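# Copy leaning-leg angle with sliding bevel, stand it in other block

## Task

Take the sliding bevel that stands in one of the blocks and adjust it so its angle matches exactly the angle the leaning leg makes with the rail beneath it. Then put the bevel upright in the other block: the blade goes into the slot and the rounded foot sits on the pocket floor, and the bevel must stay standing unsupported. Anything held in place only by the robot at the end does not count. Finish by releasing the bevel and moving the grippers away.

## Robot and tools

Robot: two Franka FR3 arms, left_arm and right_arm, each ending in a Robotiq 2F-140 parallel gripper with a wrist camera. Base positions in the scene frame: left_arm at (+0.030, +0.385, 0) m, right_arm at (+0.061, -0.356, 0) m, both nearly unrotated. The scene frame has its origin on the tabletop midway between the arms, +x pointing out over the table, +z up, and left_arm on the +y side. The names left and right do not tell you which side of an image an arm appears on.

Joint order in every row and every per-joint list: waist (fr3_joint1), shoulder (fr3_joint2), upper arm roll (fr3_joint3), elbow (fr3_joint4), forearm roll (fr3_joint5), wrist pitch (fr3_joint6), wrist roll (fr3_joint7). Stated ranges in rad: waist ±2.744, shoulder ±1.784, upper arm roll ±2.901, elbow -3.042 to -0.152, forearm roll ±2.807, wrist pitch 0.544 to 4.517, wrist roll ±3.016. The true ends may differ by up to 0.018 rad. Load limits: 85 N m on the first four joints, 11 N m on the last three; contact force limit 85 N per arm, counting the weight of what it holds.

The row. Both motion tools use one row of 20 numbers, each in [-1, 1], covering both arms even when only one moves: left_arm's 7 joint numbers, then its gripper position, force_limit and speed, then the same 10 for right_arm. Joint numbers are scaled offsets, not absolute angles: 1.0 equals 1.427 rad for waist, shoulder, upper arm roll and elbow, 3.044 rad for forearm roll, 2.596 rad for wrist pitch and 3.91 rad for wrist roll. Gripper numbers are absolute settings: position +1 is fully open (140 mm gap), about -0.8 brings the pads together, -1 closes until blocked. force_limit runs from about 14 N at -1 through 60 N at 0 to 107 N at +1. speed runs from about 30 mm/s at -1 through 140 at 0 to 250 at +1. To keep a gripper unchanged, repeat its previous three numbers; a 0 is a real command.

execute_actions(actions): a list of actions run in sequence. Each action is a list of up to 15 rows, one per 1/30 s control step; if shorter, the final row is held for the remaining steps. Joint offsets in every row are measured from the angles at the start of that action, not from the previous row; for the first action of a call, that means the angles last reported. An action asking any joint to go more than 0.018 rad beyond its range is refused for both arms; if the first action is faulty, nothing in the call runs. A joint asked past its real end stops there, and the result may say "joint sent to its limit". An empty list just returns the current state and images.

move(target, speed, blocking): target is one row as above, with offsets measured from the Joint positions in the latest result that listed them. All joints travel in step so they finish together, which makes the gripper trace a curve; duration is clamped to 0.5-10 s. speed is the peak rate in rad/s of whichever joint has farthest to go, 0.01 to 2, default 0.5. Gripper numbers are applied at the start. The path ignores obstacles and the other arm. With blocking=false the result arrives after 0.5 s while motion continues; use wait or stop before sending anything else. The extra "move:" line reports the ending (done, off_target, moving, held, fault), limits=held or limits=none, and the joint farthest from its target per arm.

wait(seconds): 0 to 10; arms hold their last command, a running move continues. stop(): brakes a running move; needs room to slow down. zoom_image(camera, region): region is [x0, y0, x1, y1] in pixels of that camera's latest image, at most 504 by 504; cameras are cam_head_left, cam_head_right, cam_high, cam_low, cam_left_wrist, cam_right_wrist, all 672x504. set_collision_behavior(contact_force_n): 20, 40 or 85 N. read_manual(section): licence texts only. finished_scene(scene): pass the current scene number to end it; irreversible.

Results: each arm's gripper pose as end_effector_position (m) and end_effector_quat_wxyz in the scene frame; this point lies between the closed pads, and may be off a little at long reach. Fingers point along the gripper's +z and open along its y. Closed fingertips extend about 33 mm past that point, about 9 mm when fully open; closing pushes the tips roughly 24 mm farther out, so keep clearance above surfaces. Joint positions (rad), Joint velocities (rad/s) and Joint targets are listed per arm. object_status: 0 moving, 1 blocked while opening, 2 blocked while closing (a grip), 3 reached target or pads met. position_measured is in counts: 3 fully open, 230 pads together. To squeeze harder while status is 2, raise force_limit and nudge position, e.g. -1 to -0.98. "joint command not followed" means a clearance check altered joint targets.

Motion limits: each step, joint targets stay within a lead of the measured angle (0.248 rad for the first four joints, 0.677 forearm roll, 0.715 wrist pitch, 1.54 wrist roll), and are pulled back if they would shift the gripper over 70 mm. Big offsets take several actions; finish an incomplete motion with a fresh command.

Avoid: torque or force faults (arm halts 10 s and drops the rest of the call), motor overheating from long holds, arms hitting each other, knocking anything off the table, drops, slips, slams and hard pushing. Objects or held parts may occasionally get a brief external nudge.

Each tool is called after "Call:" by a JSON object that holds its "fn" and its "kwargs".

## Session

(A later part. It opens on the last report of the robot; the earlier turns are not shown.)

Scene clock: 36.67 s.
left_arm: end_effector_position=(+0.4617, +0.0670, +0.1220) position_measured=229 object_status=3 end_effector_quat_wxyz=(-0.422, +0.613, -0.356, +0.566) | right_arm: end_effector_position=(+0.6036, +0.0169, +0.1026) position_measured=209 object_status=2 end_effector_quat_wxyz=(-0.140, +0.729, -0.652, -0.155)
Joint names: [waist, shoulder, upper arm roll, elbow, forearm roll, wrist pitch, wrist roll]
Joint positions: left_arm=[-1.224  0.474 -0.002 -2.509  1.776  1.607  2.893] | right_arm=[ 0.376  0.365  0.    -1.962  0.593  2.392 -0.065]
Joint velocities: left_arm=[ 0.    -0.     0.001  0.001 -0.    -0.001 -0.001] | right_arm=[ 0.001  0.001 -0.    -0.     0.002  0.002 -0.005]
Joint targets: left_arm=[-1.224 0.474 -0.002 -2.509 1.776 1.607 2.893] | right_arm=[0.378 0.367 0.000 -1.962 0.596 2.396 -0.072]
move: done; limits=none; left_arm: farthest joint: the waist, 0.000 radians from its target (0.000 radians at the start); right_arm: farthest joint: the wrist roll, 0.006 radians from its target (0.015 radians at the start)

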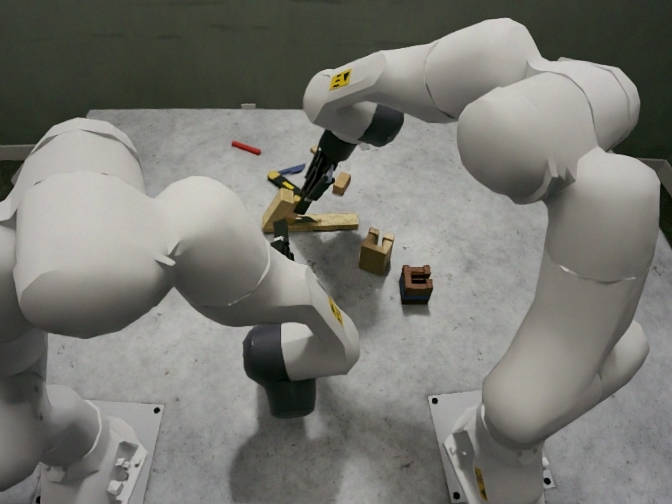

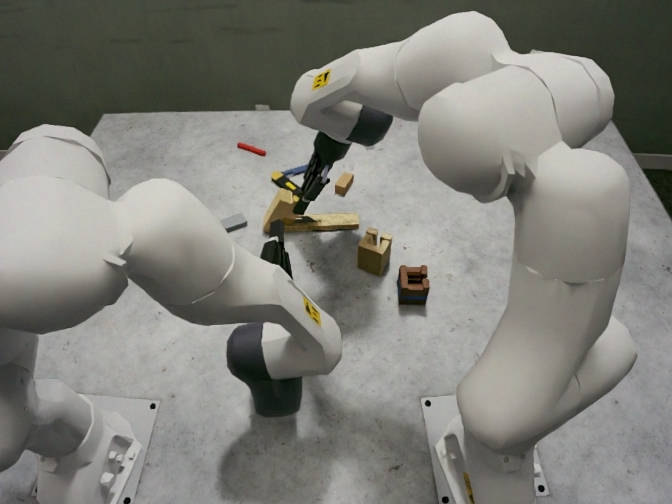

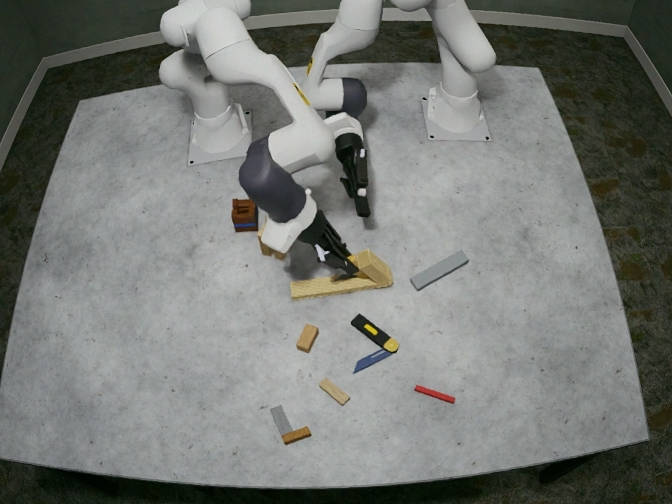

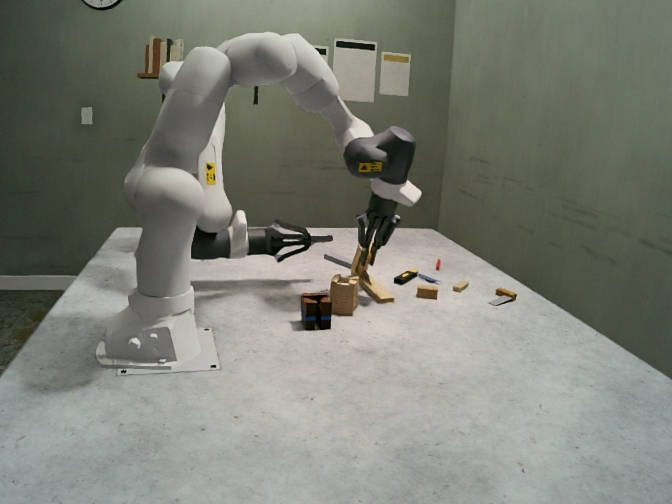

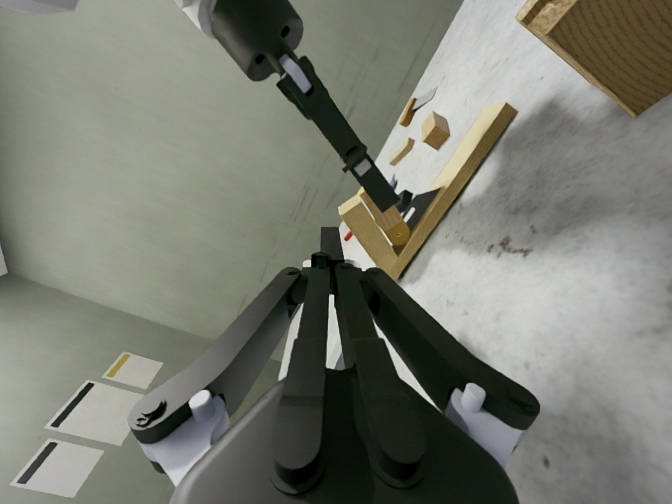

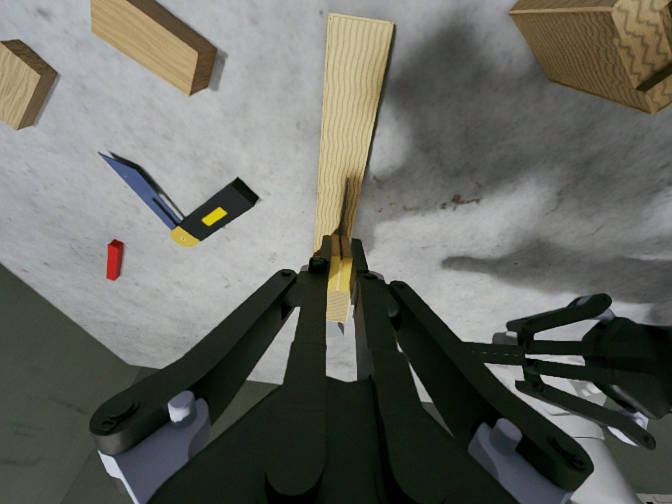

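Call:
{"fn": "move", "kwargs": {"target": [0,0,0,0,0,0,0,-0.8,0,0,0.0039,0.007,0,0.0015,0.0012,0.0028,0,-1,0.7,-0.8], "speed": 0.015}}

Call:
{"fn": "zoom_image", "kwargs": {"camera": "cam_left_wrist", "region": [350, 175, 445, 265]}}

Scene clock: 37.80 s.
left_arm: end_effector_position=(+0.4617, +0.0670, +0.1220) position_measured=229 object_status=3 end_effector_quat_wxyz=(-0.422, +0.613, -0.356, +0.566) | right_arm: end_effector_position=(+0.6045, +0.0192, +0.1022) position_measured=209 object_status=2 end_effector_quat_wxyz=(-0.141, +0.729, -0.651, -0.154)
Joint names: [waist, shoulder, upper arm roll, elbow, forearm roll, wrist pitch, wrist roll]
Joint positions: left_arm=[-1.224  0.474 -0.002 -2.509  1.776  1.607  2.893] | right_arm=[ 0.38   0.368  0.    -1.958  0.595  2.396 -0.066]
Joint velocities: left_arm=[-0.    -0.001  0.002  0.     0.001  0.001 -0.   ] | right_arm=[ 0.002 -0.001 -0.001 -0.    -0.001  0.002 -0.001]
Joint targets: left_arm=[-1.224 0.474 -0.002 -2.509 1.776 1.607 2.893] | right_arm=[0.382 0.375 0.000 -1.959 0.597 2.399 -0.065]
move: done; limits=none; left_arm: farthest joint: the waist, 0.000 radians from its target (0.000 radians at the start); right_arm: farthest joint: the shoulder, 0.007 radians from its target (0.010 radians at the start)

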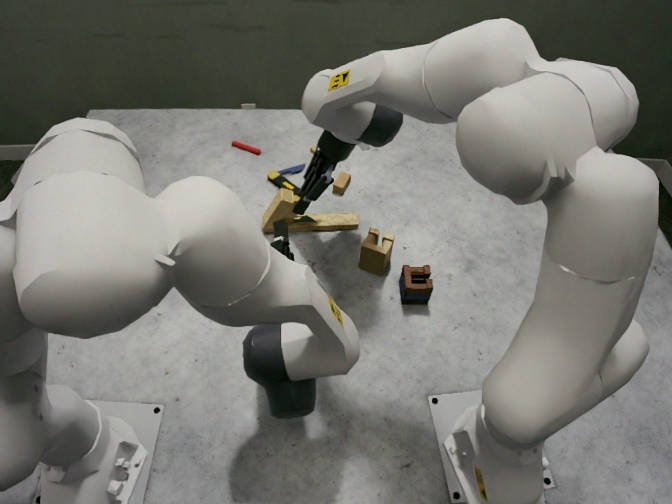

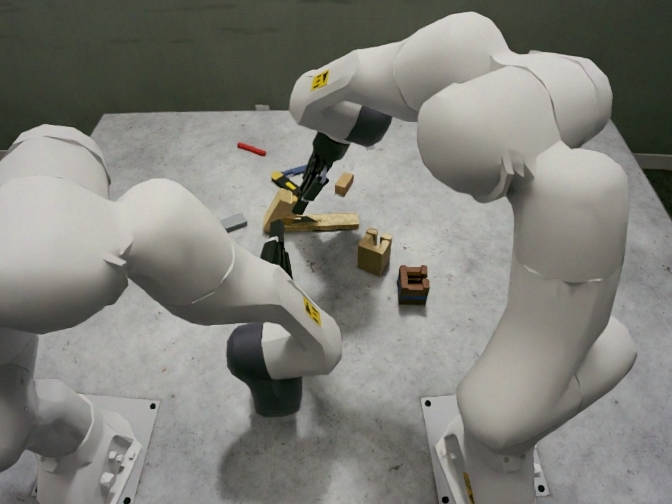

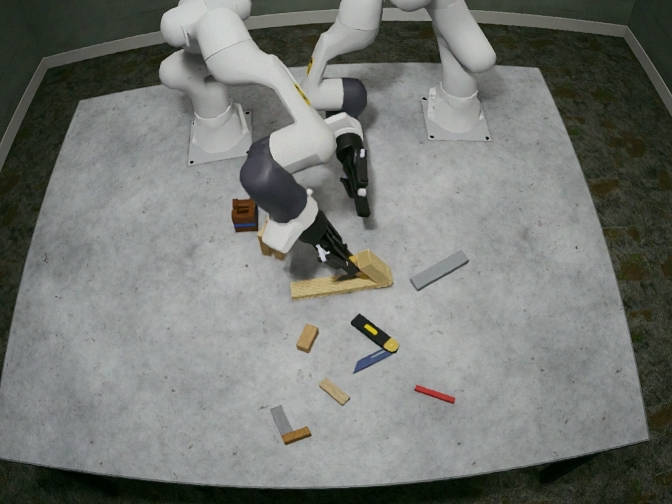

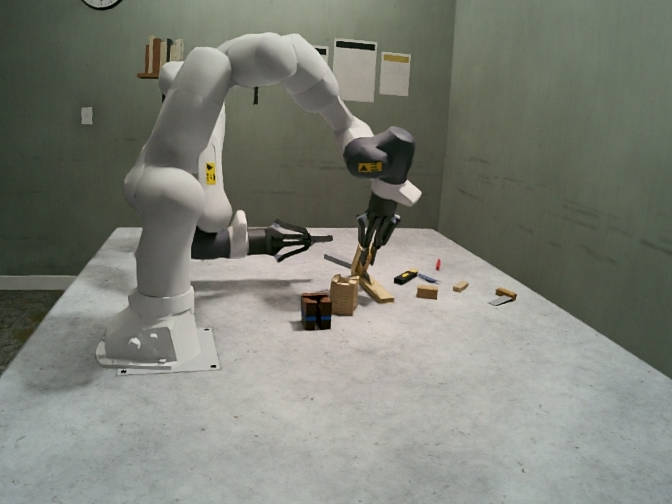

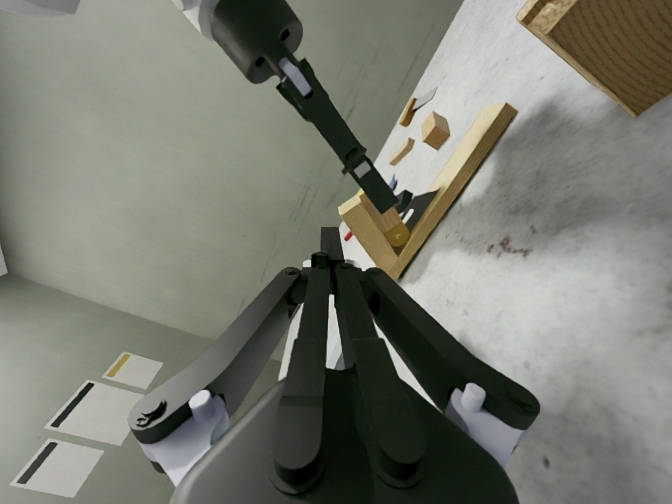

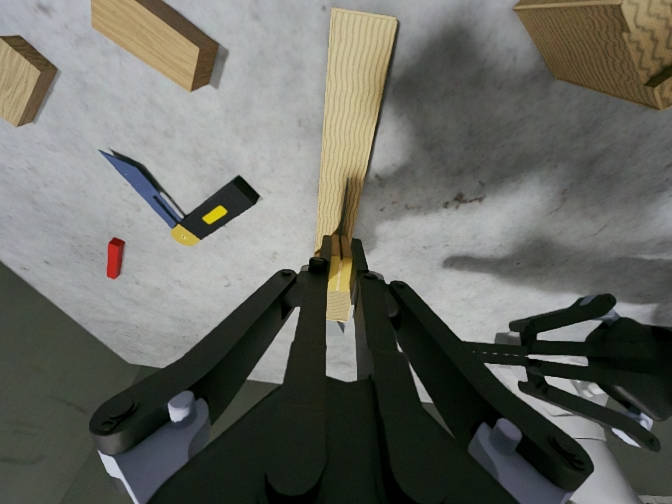

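Region (350, 175, 445, 265) of cam_left_wrist's 672x504 image, scaled by 5.305, with more detail than that image has; it fills the top 477 rows of this view, and the rest is white.

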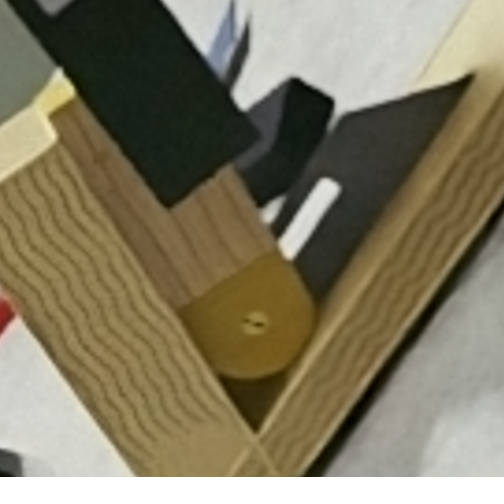

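Call:
{"fn": "move", "kwargs": {"target": [0,0,0,0,0,0,0,-0.8,0,0,-0.1184,-0.1913,0,-0.028,-0.045,-0.102,0.0092,-1,0.7,-0.8], "speed": 0.2}}

Call:
{"fn": "move", "kwargs": {"target": [0.2,-0.4,0,0,0,0,0,-0.8,0,0,-0.01,-0.4535,0,-0.4665,-0.152,-0.01,0.086,-1,0.7,-0.8], "speed": 0.5}}

Call:
{"fn": "zoom_image", "kwargs": {"camera": "cam_right_wrist", "region": [270, 160, 410, 300]}}

Call:
{"fn": "zoom_image", "kwargs": {"camera": "cam_head_left", "region": [370, 210, 470, 310]}}

Scene clock: 40.83 s.
left_arm: end_effector_position=(+0.4617, +0.0670, +0.1220) position_measured=229 object_status=3 end_effector_quat_wxyz=(-0.422, +0.613, -0.356, +0.566) | right_arm: end_effector_position=(+0.6024, -0.0805, +0.2249) position_measured=209 object_status=2 end_effector_quat_wxyz=(-0.134, +0.728, -0.657, -0.143)
Joint names: [waist, shoulder, upper arm roll, elbow, forearm roll, wrist pitch, wrist roll]
Joint positions: left_arm=[-1.224  0.474 -0.002 -2.509  1.776  1.607  2.893] | right_arm=[ 0.212  0.096  0.    -1.997  0.46   2.135 -0.036]
Joint velocities: left_arm=[-0.001 -0.001  0.    -0.     0.001  0.     0.   ] | right_arm=[ 0.     0.     0.001  0.     0.    -0.005  0.002]
Joint targets: left_arm=[-1.224 0.474 -0.002 -2.509 1.776 1.607 2.893] | right_arm=[0.211 0.095 0.000 -1.998 0.458 2.132 -0.030]
move: done; limits=none; left_arm: farthest joint: the waist, 0.000 radians from its target (0.000 radians at the start); right_arm: farthest joint: the wrist roll, 0.006 radians from its target (0.036 radians at the start)

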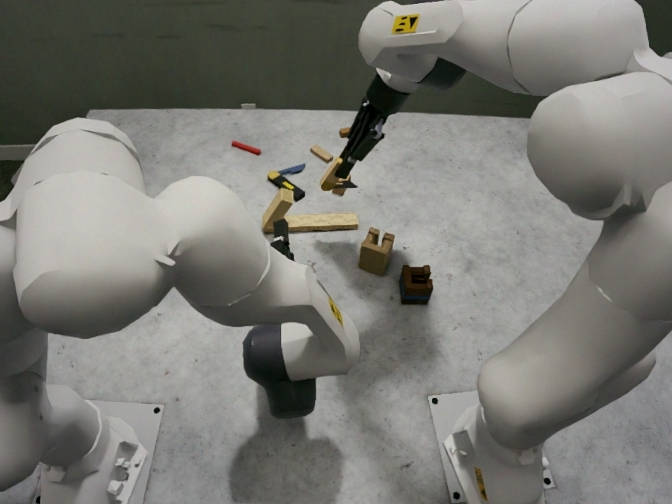

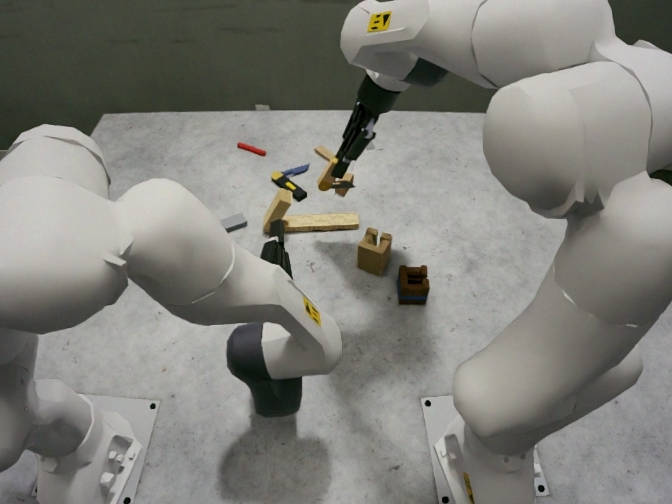

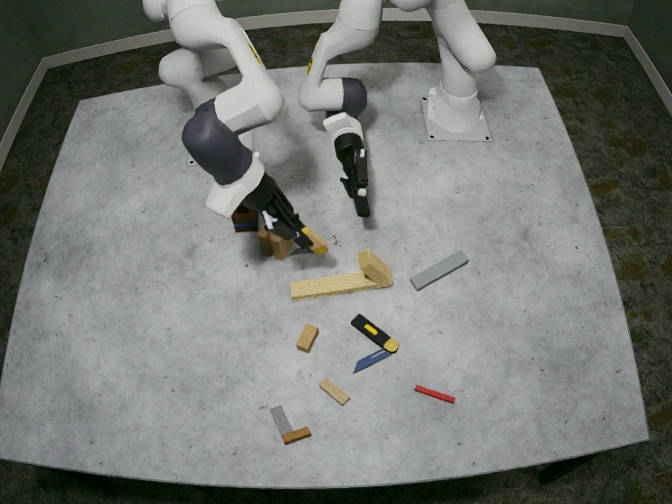

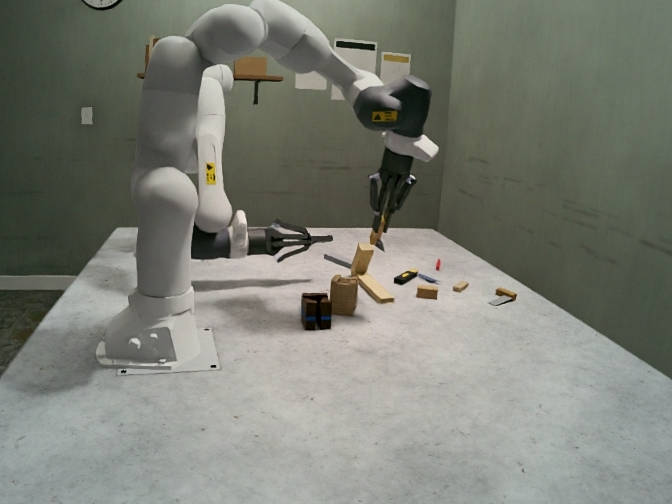

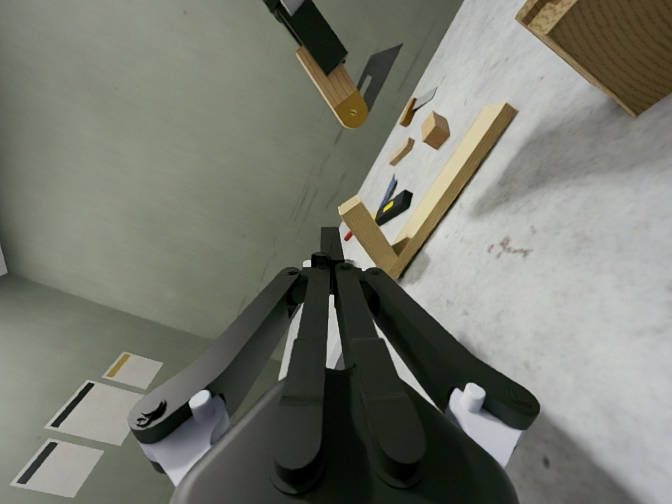

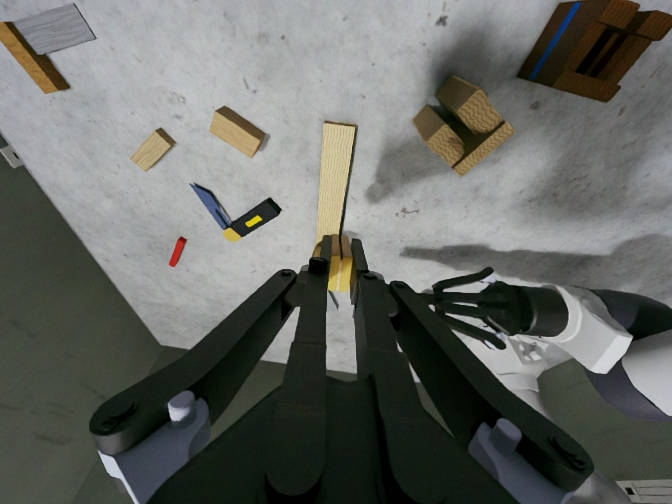

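Scene clock: 43.33 s.
left_arm: end_effector_position=(+0.5591, +0.1639, +0.3930) position_measured=229 object_status=3 end_effector_quat_wxyz=(-0.368, +0.665, -0.059, +0.647) | right_arm: end_effector_position=(+0.4103, -0.2502, +0.1994) position_measured=209 object_status=2 end_effector_quat_wxyz=(-0.001, -0.708, +0.707, +0.000)
Joint names: [waist, shoulder, upper arm roll, elbow, forearm roll, wrist pitch, wrist roll]
Joint positions: left_arm=[-0.941 -0.096 -0.001 -2.508  1.776  1.607  2.893] | right_arm=[ 0.199 -0.549  0.    -2.662 -0.     2.112  0.294]
Joint velocities: left_arm=[ 0.001 -0.001 -0.     0.001 -0.001 -0.    -0.   ] | right_arm=[ 0.001 -0.    -0.    -0.    -0.001 -0.     0.007]
Joint targets: left_arm=[-0.939 -0.096 -0.002 -2.509 1.776 1.607 2.893] | right_arm=[0.198 -0.551 0.000 -2.663 -0.003 2.109 0.300]
move: done; limits=none; left_arm: farthest joint: the waist, 0.002 radians from its target (0.286 radians at the start); right_arm: farthest joint: the wrist roll, 0.006 radians from its target (0.336 radians at the start)

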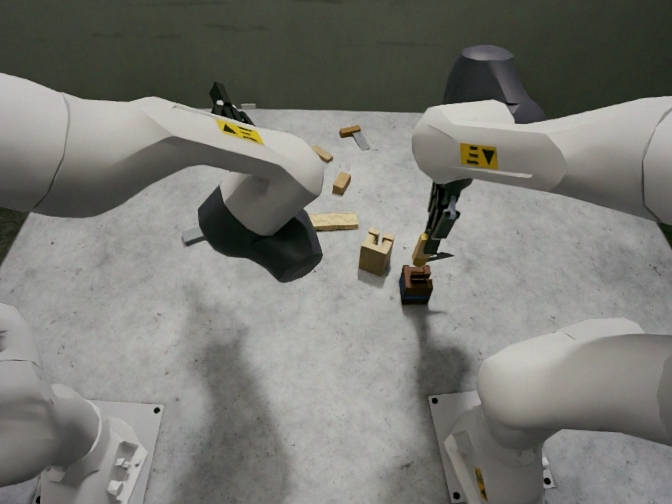

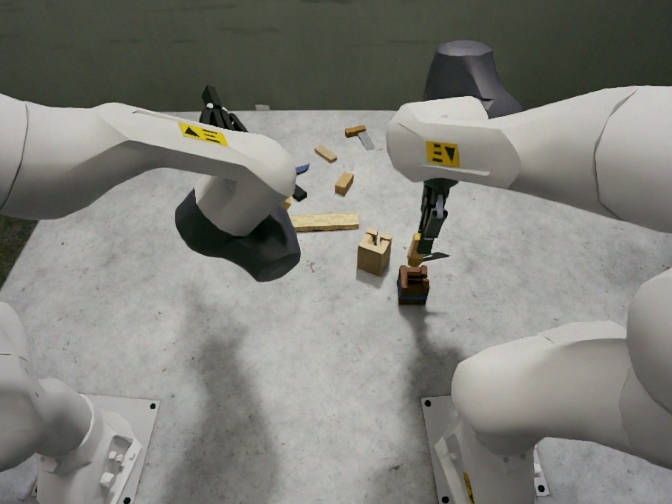

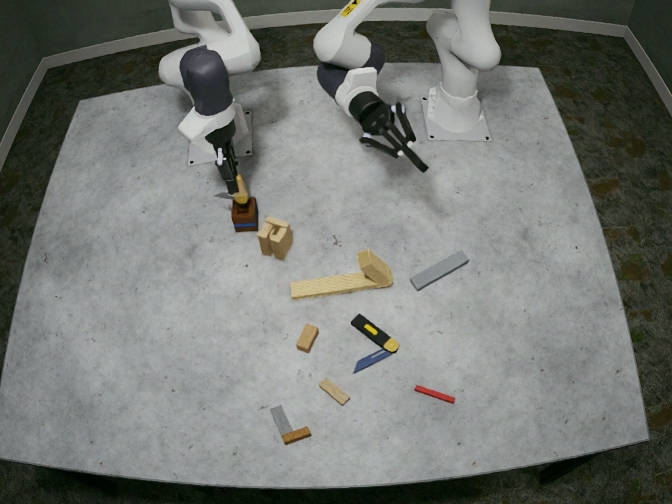

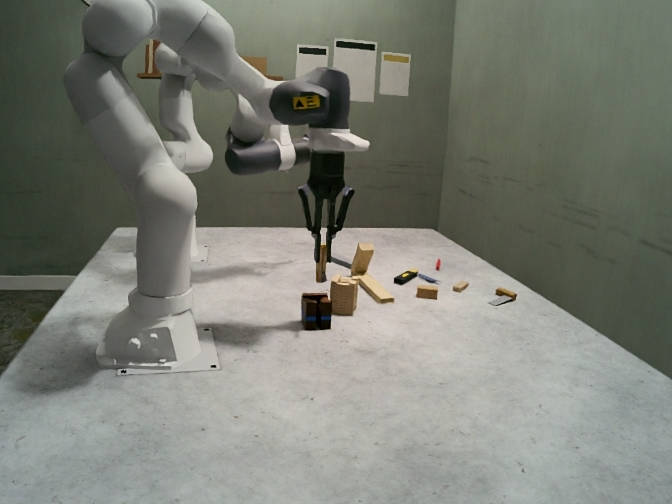

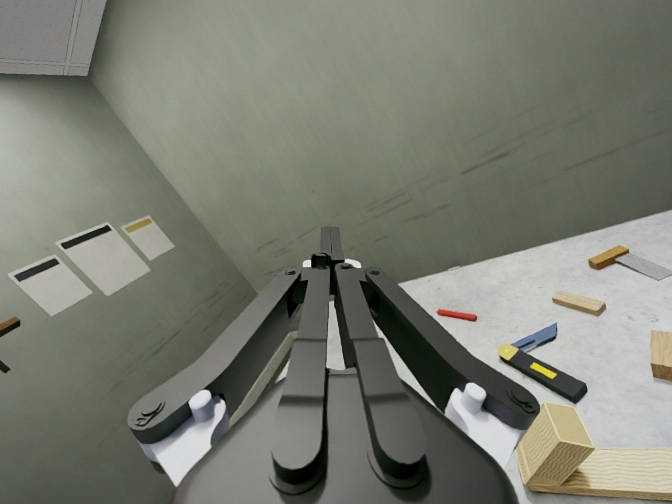

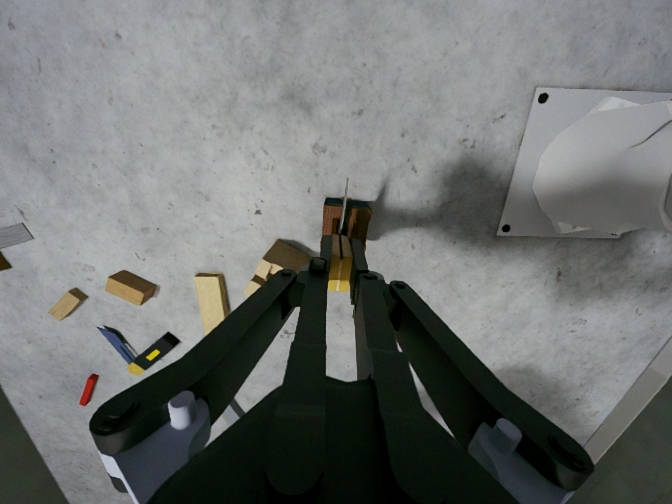

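Region (270, 160, 410, 300) of cam_right_wrist's 672x504 image, scaled by 3.600, with more detail than that image has.

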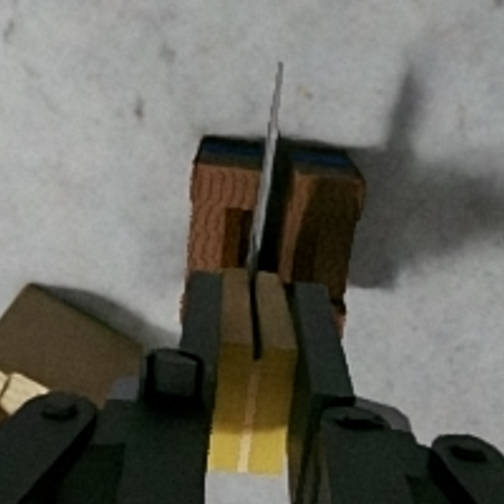

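Region (370, 210, 470, 310) of cam_head_left's 672x504 image, scaled by 5.040, with more detail than that image has.

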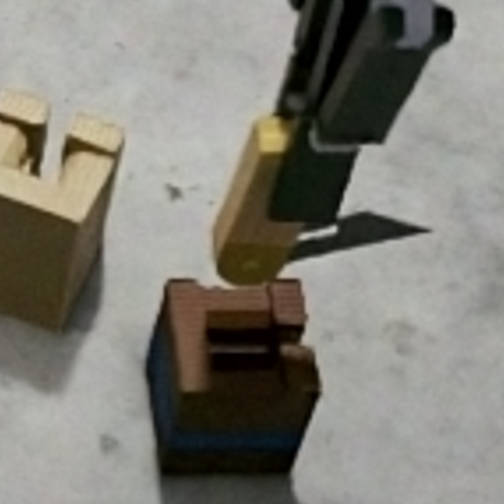

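Call:
{"fn": "move", "kwargs": {"target": [0,0,0,0,0,0,0,-0.8,0,0,-0.0088,0.0128,0,-0.052,0,0.0368,-0.0118,-1,0.7,-0.8], "speed": 0.12}}

Call:
{"fn": "zoom_image", "kwargs": {"camera": "cam_right_wrist", "region": [290, 170, 400, 280]}}

Call:
{"fn": "zoom_image", "kwargs": {"camera": "cam_head_left", "region": [385, 230, 465, 310]}}

Call:
{"fn": "zoom_image", "kwargs": {"camera": "cam_low", "region": [280, 255, 360, 335]}}

Scene clock: 46.90 s.
left_arm: end_effector_position=(+0.5591, +0.1639, +0.3930) position_measured=229 object_status=3 end_effector_quat_wxyz=(-0.368, +0.665, -0.059, +0.647) | right_arm: end_effector_position=(+0.4042, -0.2562, +0.1678) position_measured=209 object_status=2 end_effector_quat_wxyz=(+0.000, +0.718, -0.696, +0.000)
Joint names: [waist, shoulder, upper arm roll, elbow, forearm roll, wrist pitch, wrist roll]
Joint positions: left_arm=[-0.941 -0.096 -0.001 -2.508  1.776  1.607  2.893] | right_arm=[ 0.188 -0.531  0.    -2.736 -0.     2.204  0.254]
Joint velocities: left_arm=[-0.002  0.     0.001  0.001  0.001  0.     0.003] | right_arm=[-0.     0.     0.001 -0.001 -0.001  0.001 -0.007]
Joint targets: left_arm=[-0.941 -0.096 -0.001 -2.508 1.776 1.607 2.893] | right_arm=[0.187 -0.531 0.000 -2.737 -0.000 2.208 0.248]
move: done; limits=none; left_arm: farthest joint: the waist, 0.000 radians from its target (0.000 radians at the start); right_arm: farthest joint: the wrist roll, 0.006 radians from its target (0.048 radians at the start)

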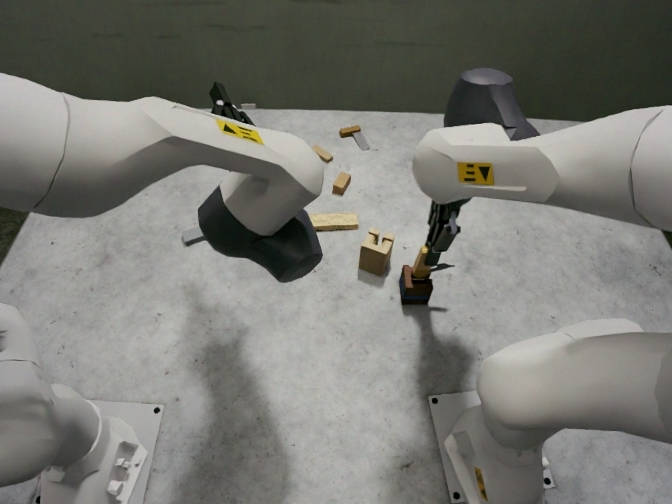

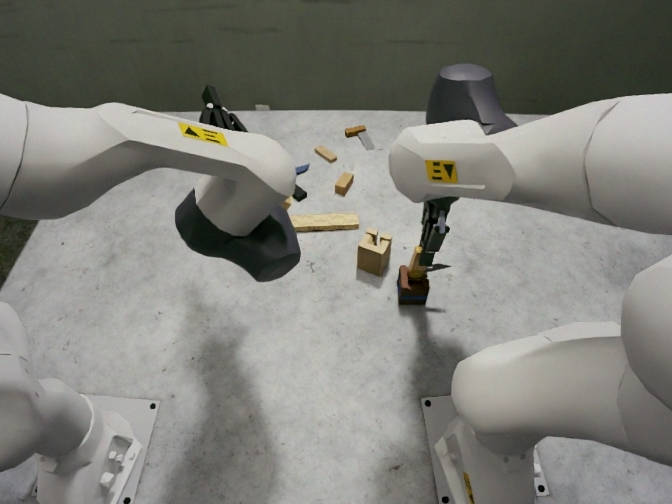

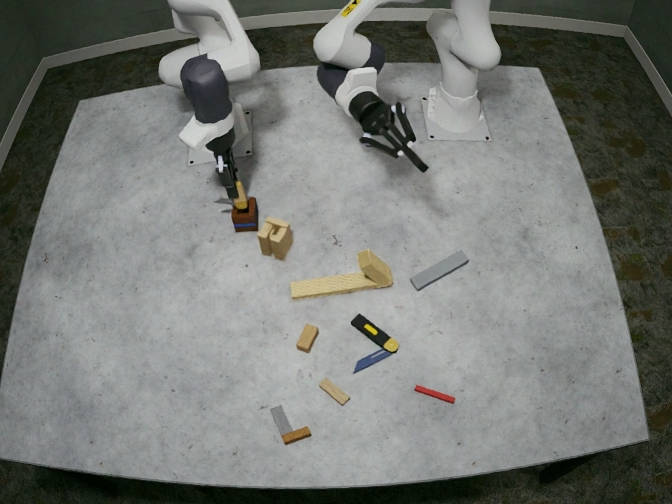

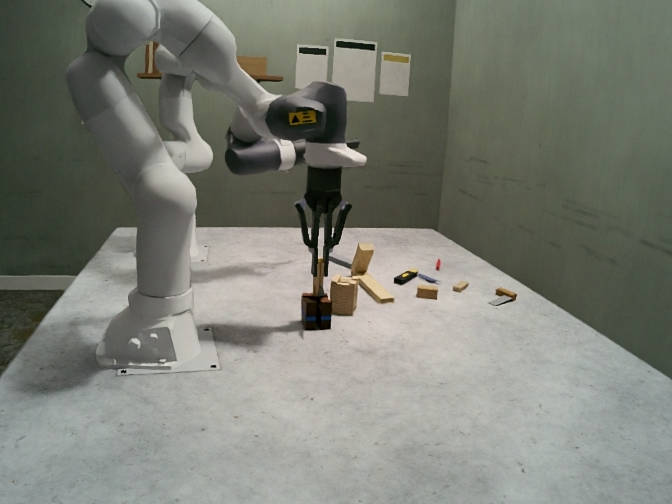

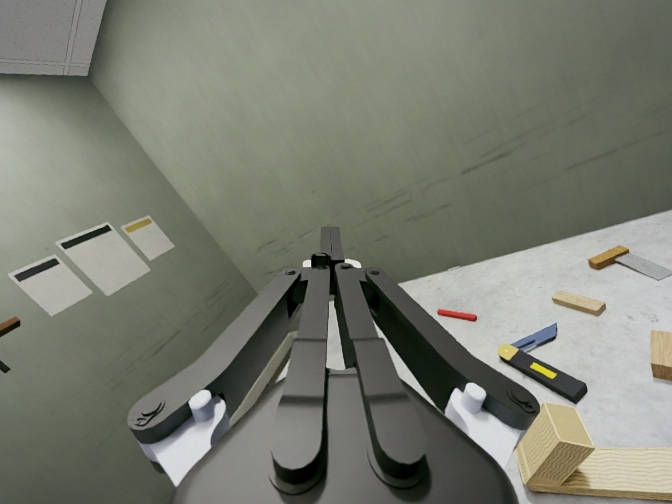

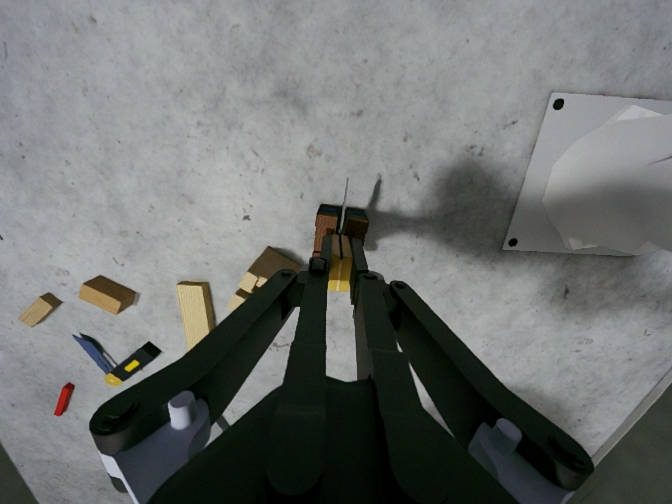

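Region (290, 170, 400, 280) of cam_right_wrist's 672x504 image, scaled by 4.582, with more detail than that image has.

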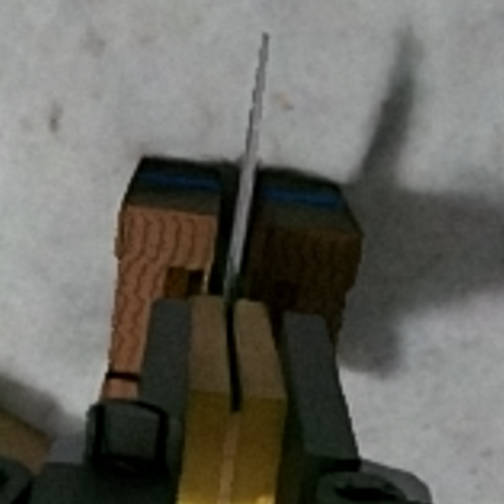

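Region (385, 230, 465, 310) of cam_head_left's 672x504 image, scaled by 6.300, with more detail than that image has.

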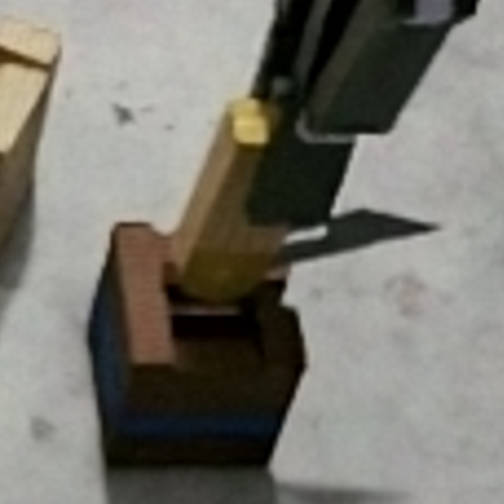

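Region (280, 255, 360, 335) of cam_low's 672x504 image, scaled by 6.300, with more detail than that image has.

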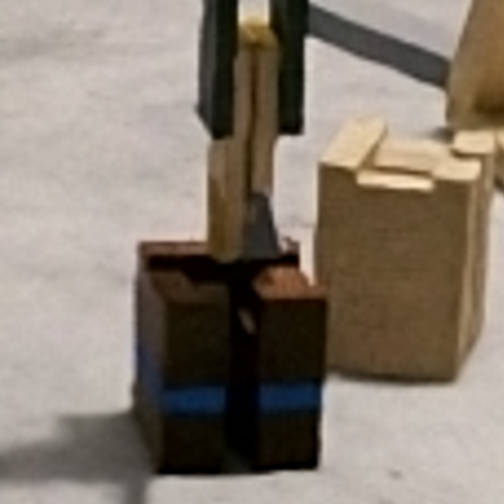

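Call:
{"fn": "move", "kwargs": {"target": [0,0,0,0,0,0,0,-0.8,0,0,0,0.0292,0,-0.024,0,0.0302,0,-1,0.7,-0.8], "speed": 0.06}}

Call:
{"fn": "zoom_image", "kwargs": {"camera": "cam_head_left", "region": [385, 230, 465, 310]}}

Call:
{"fn": "zoom_image", "kwargs": {"camera": "cam_right_wrist", "region": [290, 170, 400, 280]}}

Scene clock: 49.13 s.
left_arm: end_effector_position=(+0.5591, +0.1639, +0.3930) position_measured=229 object_status=3 end_effector_quat_wxyz=(-0.368, +0.665, -0.059, +0.647) | right_arm: end_effector_position=(+0.4041, -0.2562, +0.1450) position_measured=209 object_status=2 end_effector_quat_wxyz=(+0.001, +0.718, -0.696, +0.000)
Joint names: [waist, shoulder, upper arm roll, elbow, forearm roll, wrist pitch, wrist roll]
Joint positions: left_arm=[-0.941 -0.096 -0.001 -2.508  1.776  1.607  2.893] | right_arm=[ 0.188 -0.491  0.    -2.769 -0.     2.278  0.253]
Joint velocities: left_arm=[-0.     0.001  0.     0.001 -0.     0.    -0.002] | right_arm=[ 0.001 -0.    -0.001 -0.     0.     0.005  0.002]
Joint targets: left_arm=[-0.941 -0.096 -0.001 -2.508 1.776 1.607 2.893] | right_arm=[0.188 -0.490 0.000 -2.770 -0.000 2.282 0.254]
move: done; limits=none; left_arm: farthest joint: the waist, 0.000 radians from its target (0.000 radians at the start); right_arm: farthest joint: the wrist pitch, 0.005 radians from its target (0.078 radians at the start)

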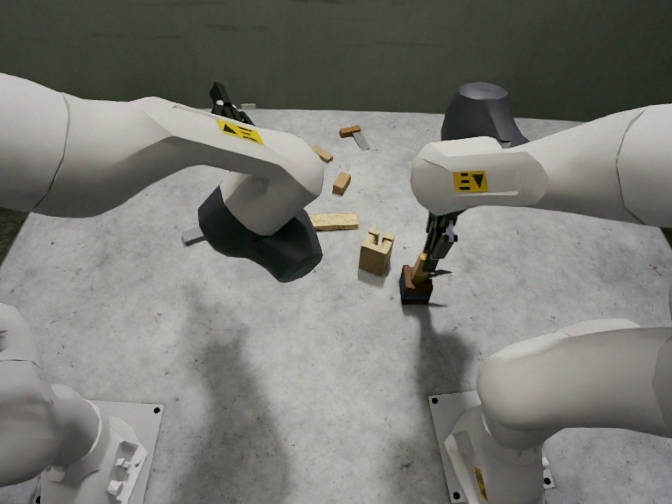

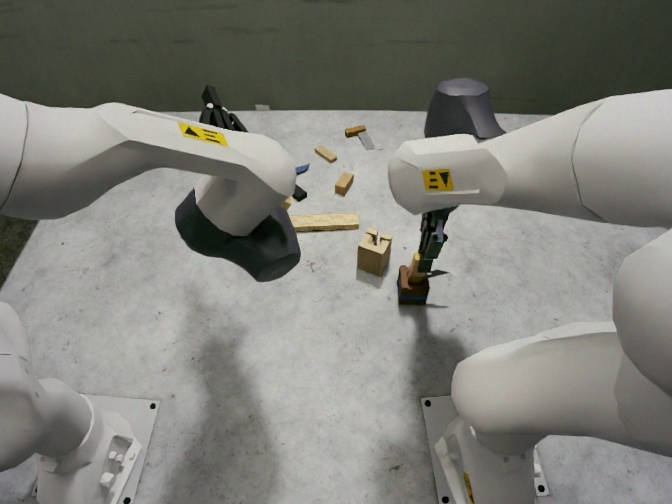

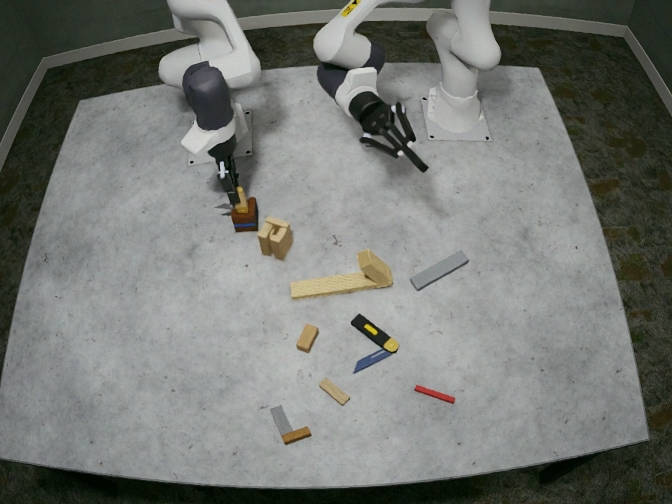

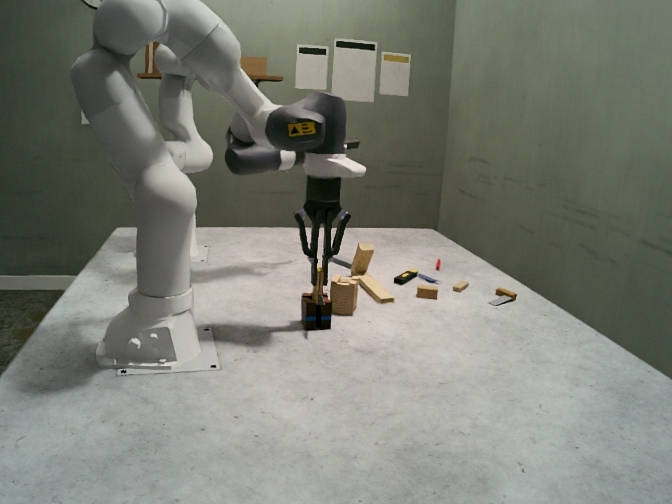

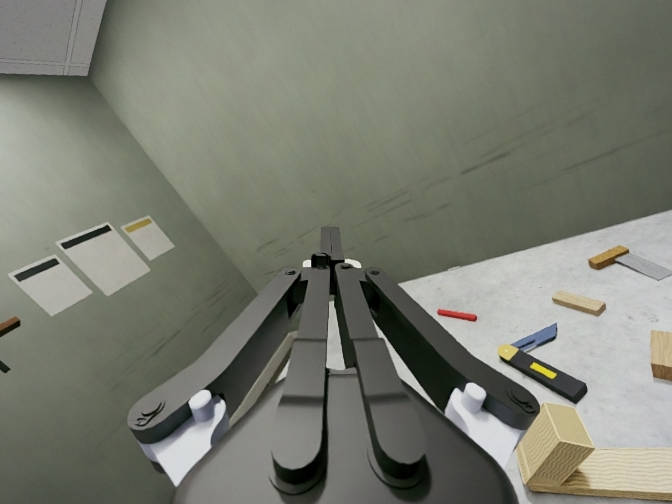

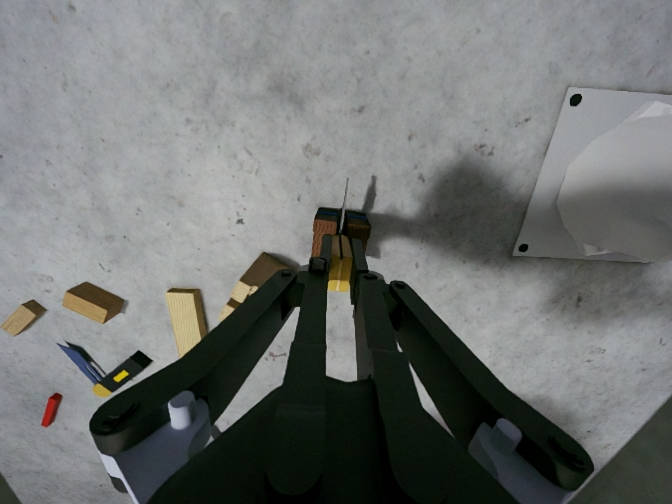

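Region (385, 230, 465, 310) of cam_head_left's 672x504 image, scaled by 6.300, with more detail than that image has.

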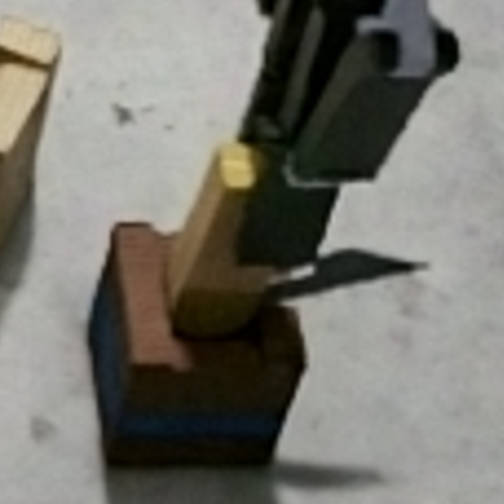

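Region (290, 170, 400, 280) of cam_right_wrist's 672x504 image, scaled by 4.582, with more detail than that image has.

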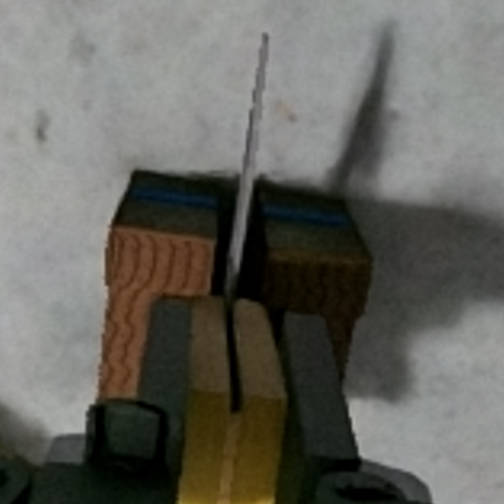

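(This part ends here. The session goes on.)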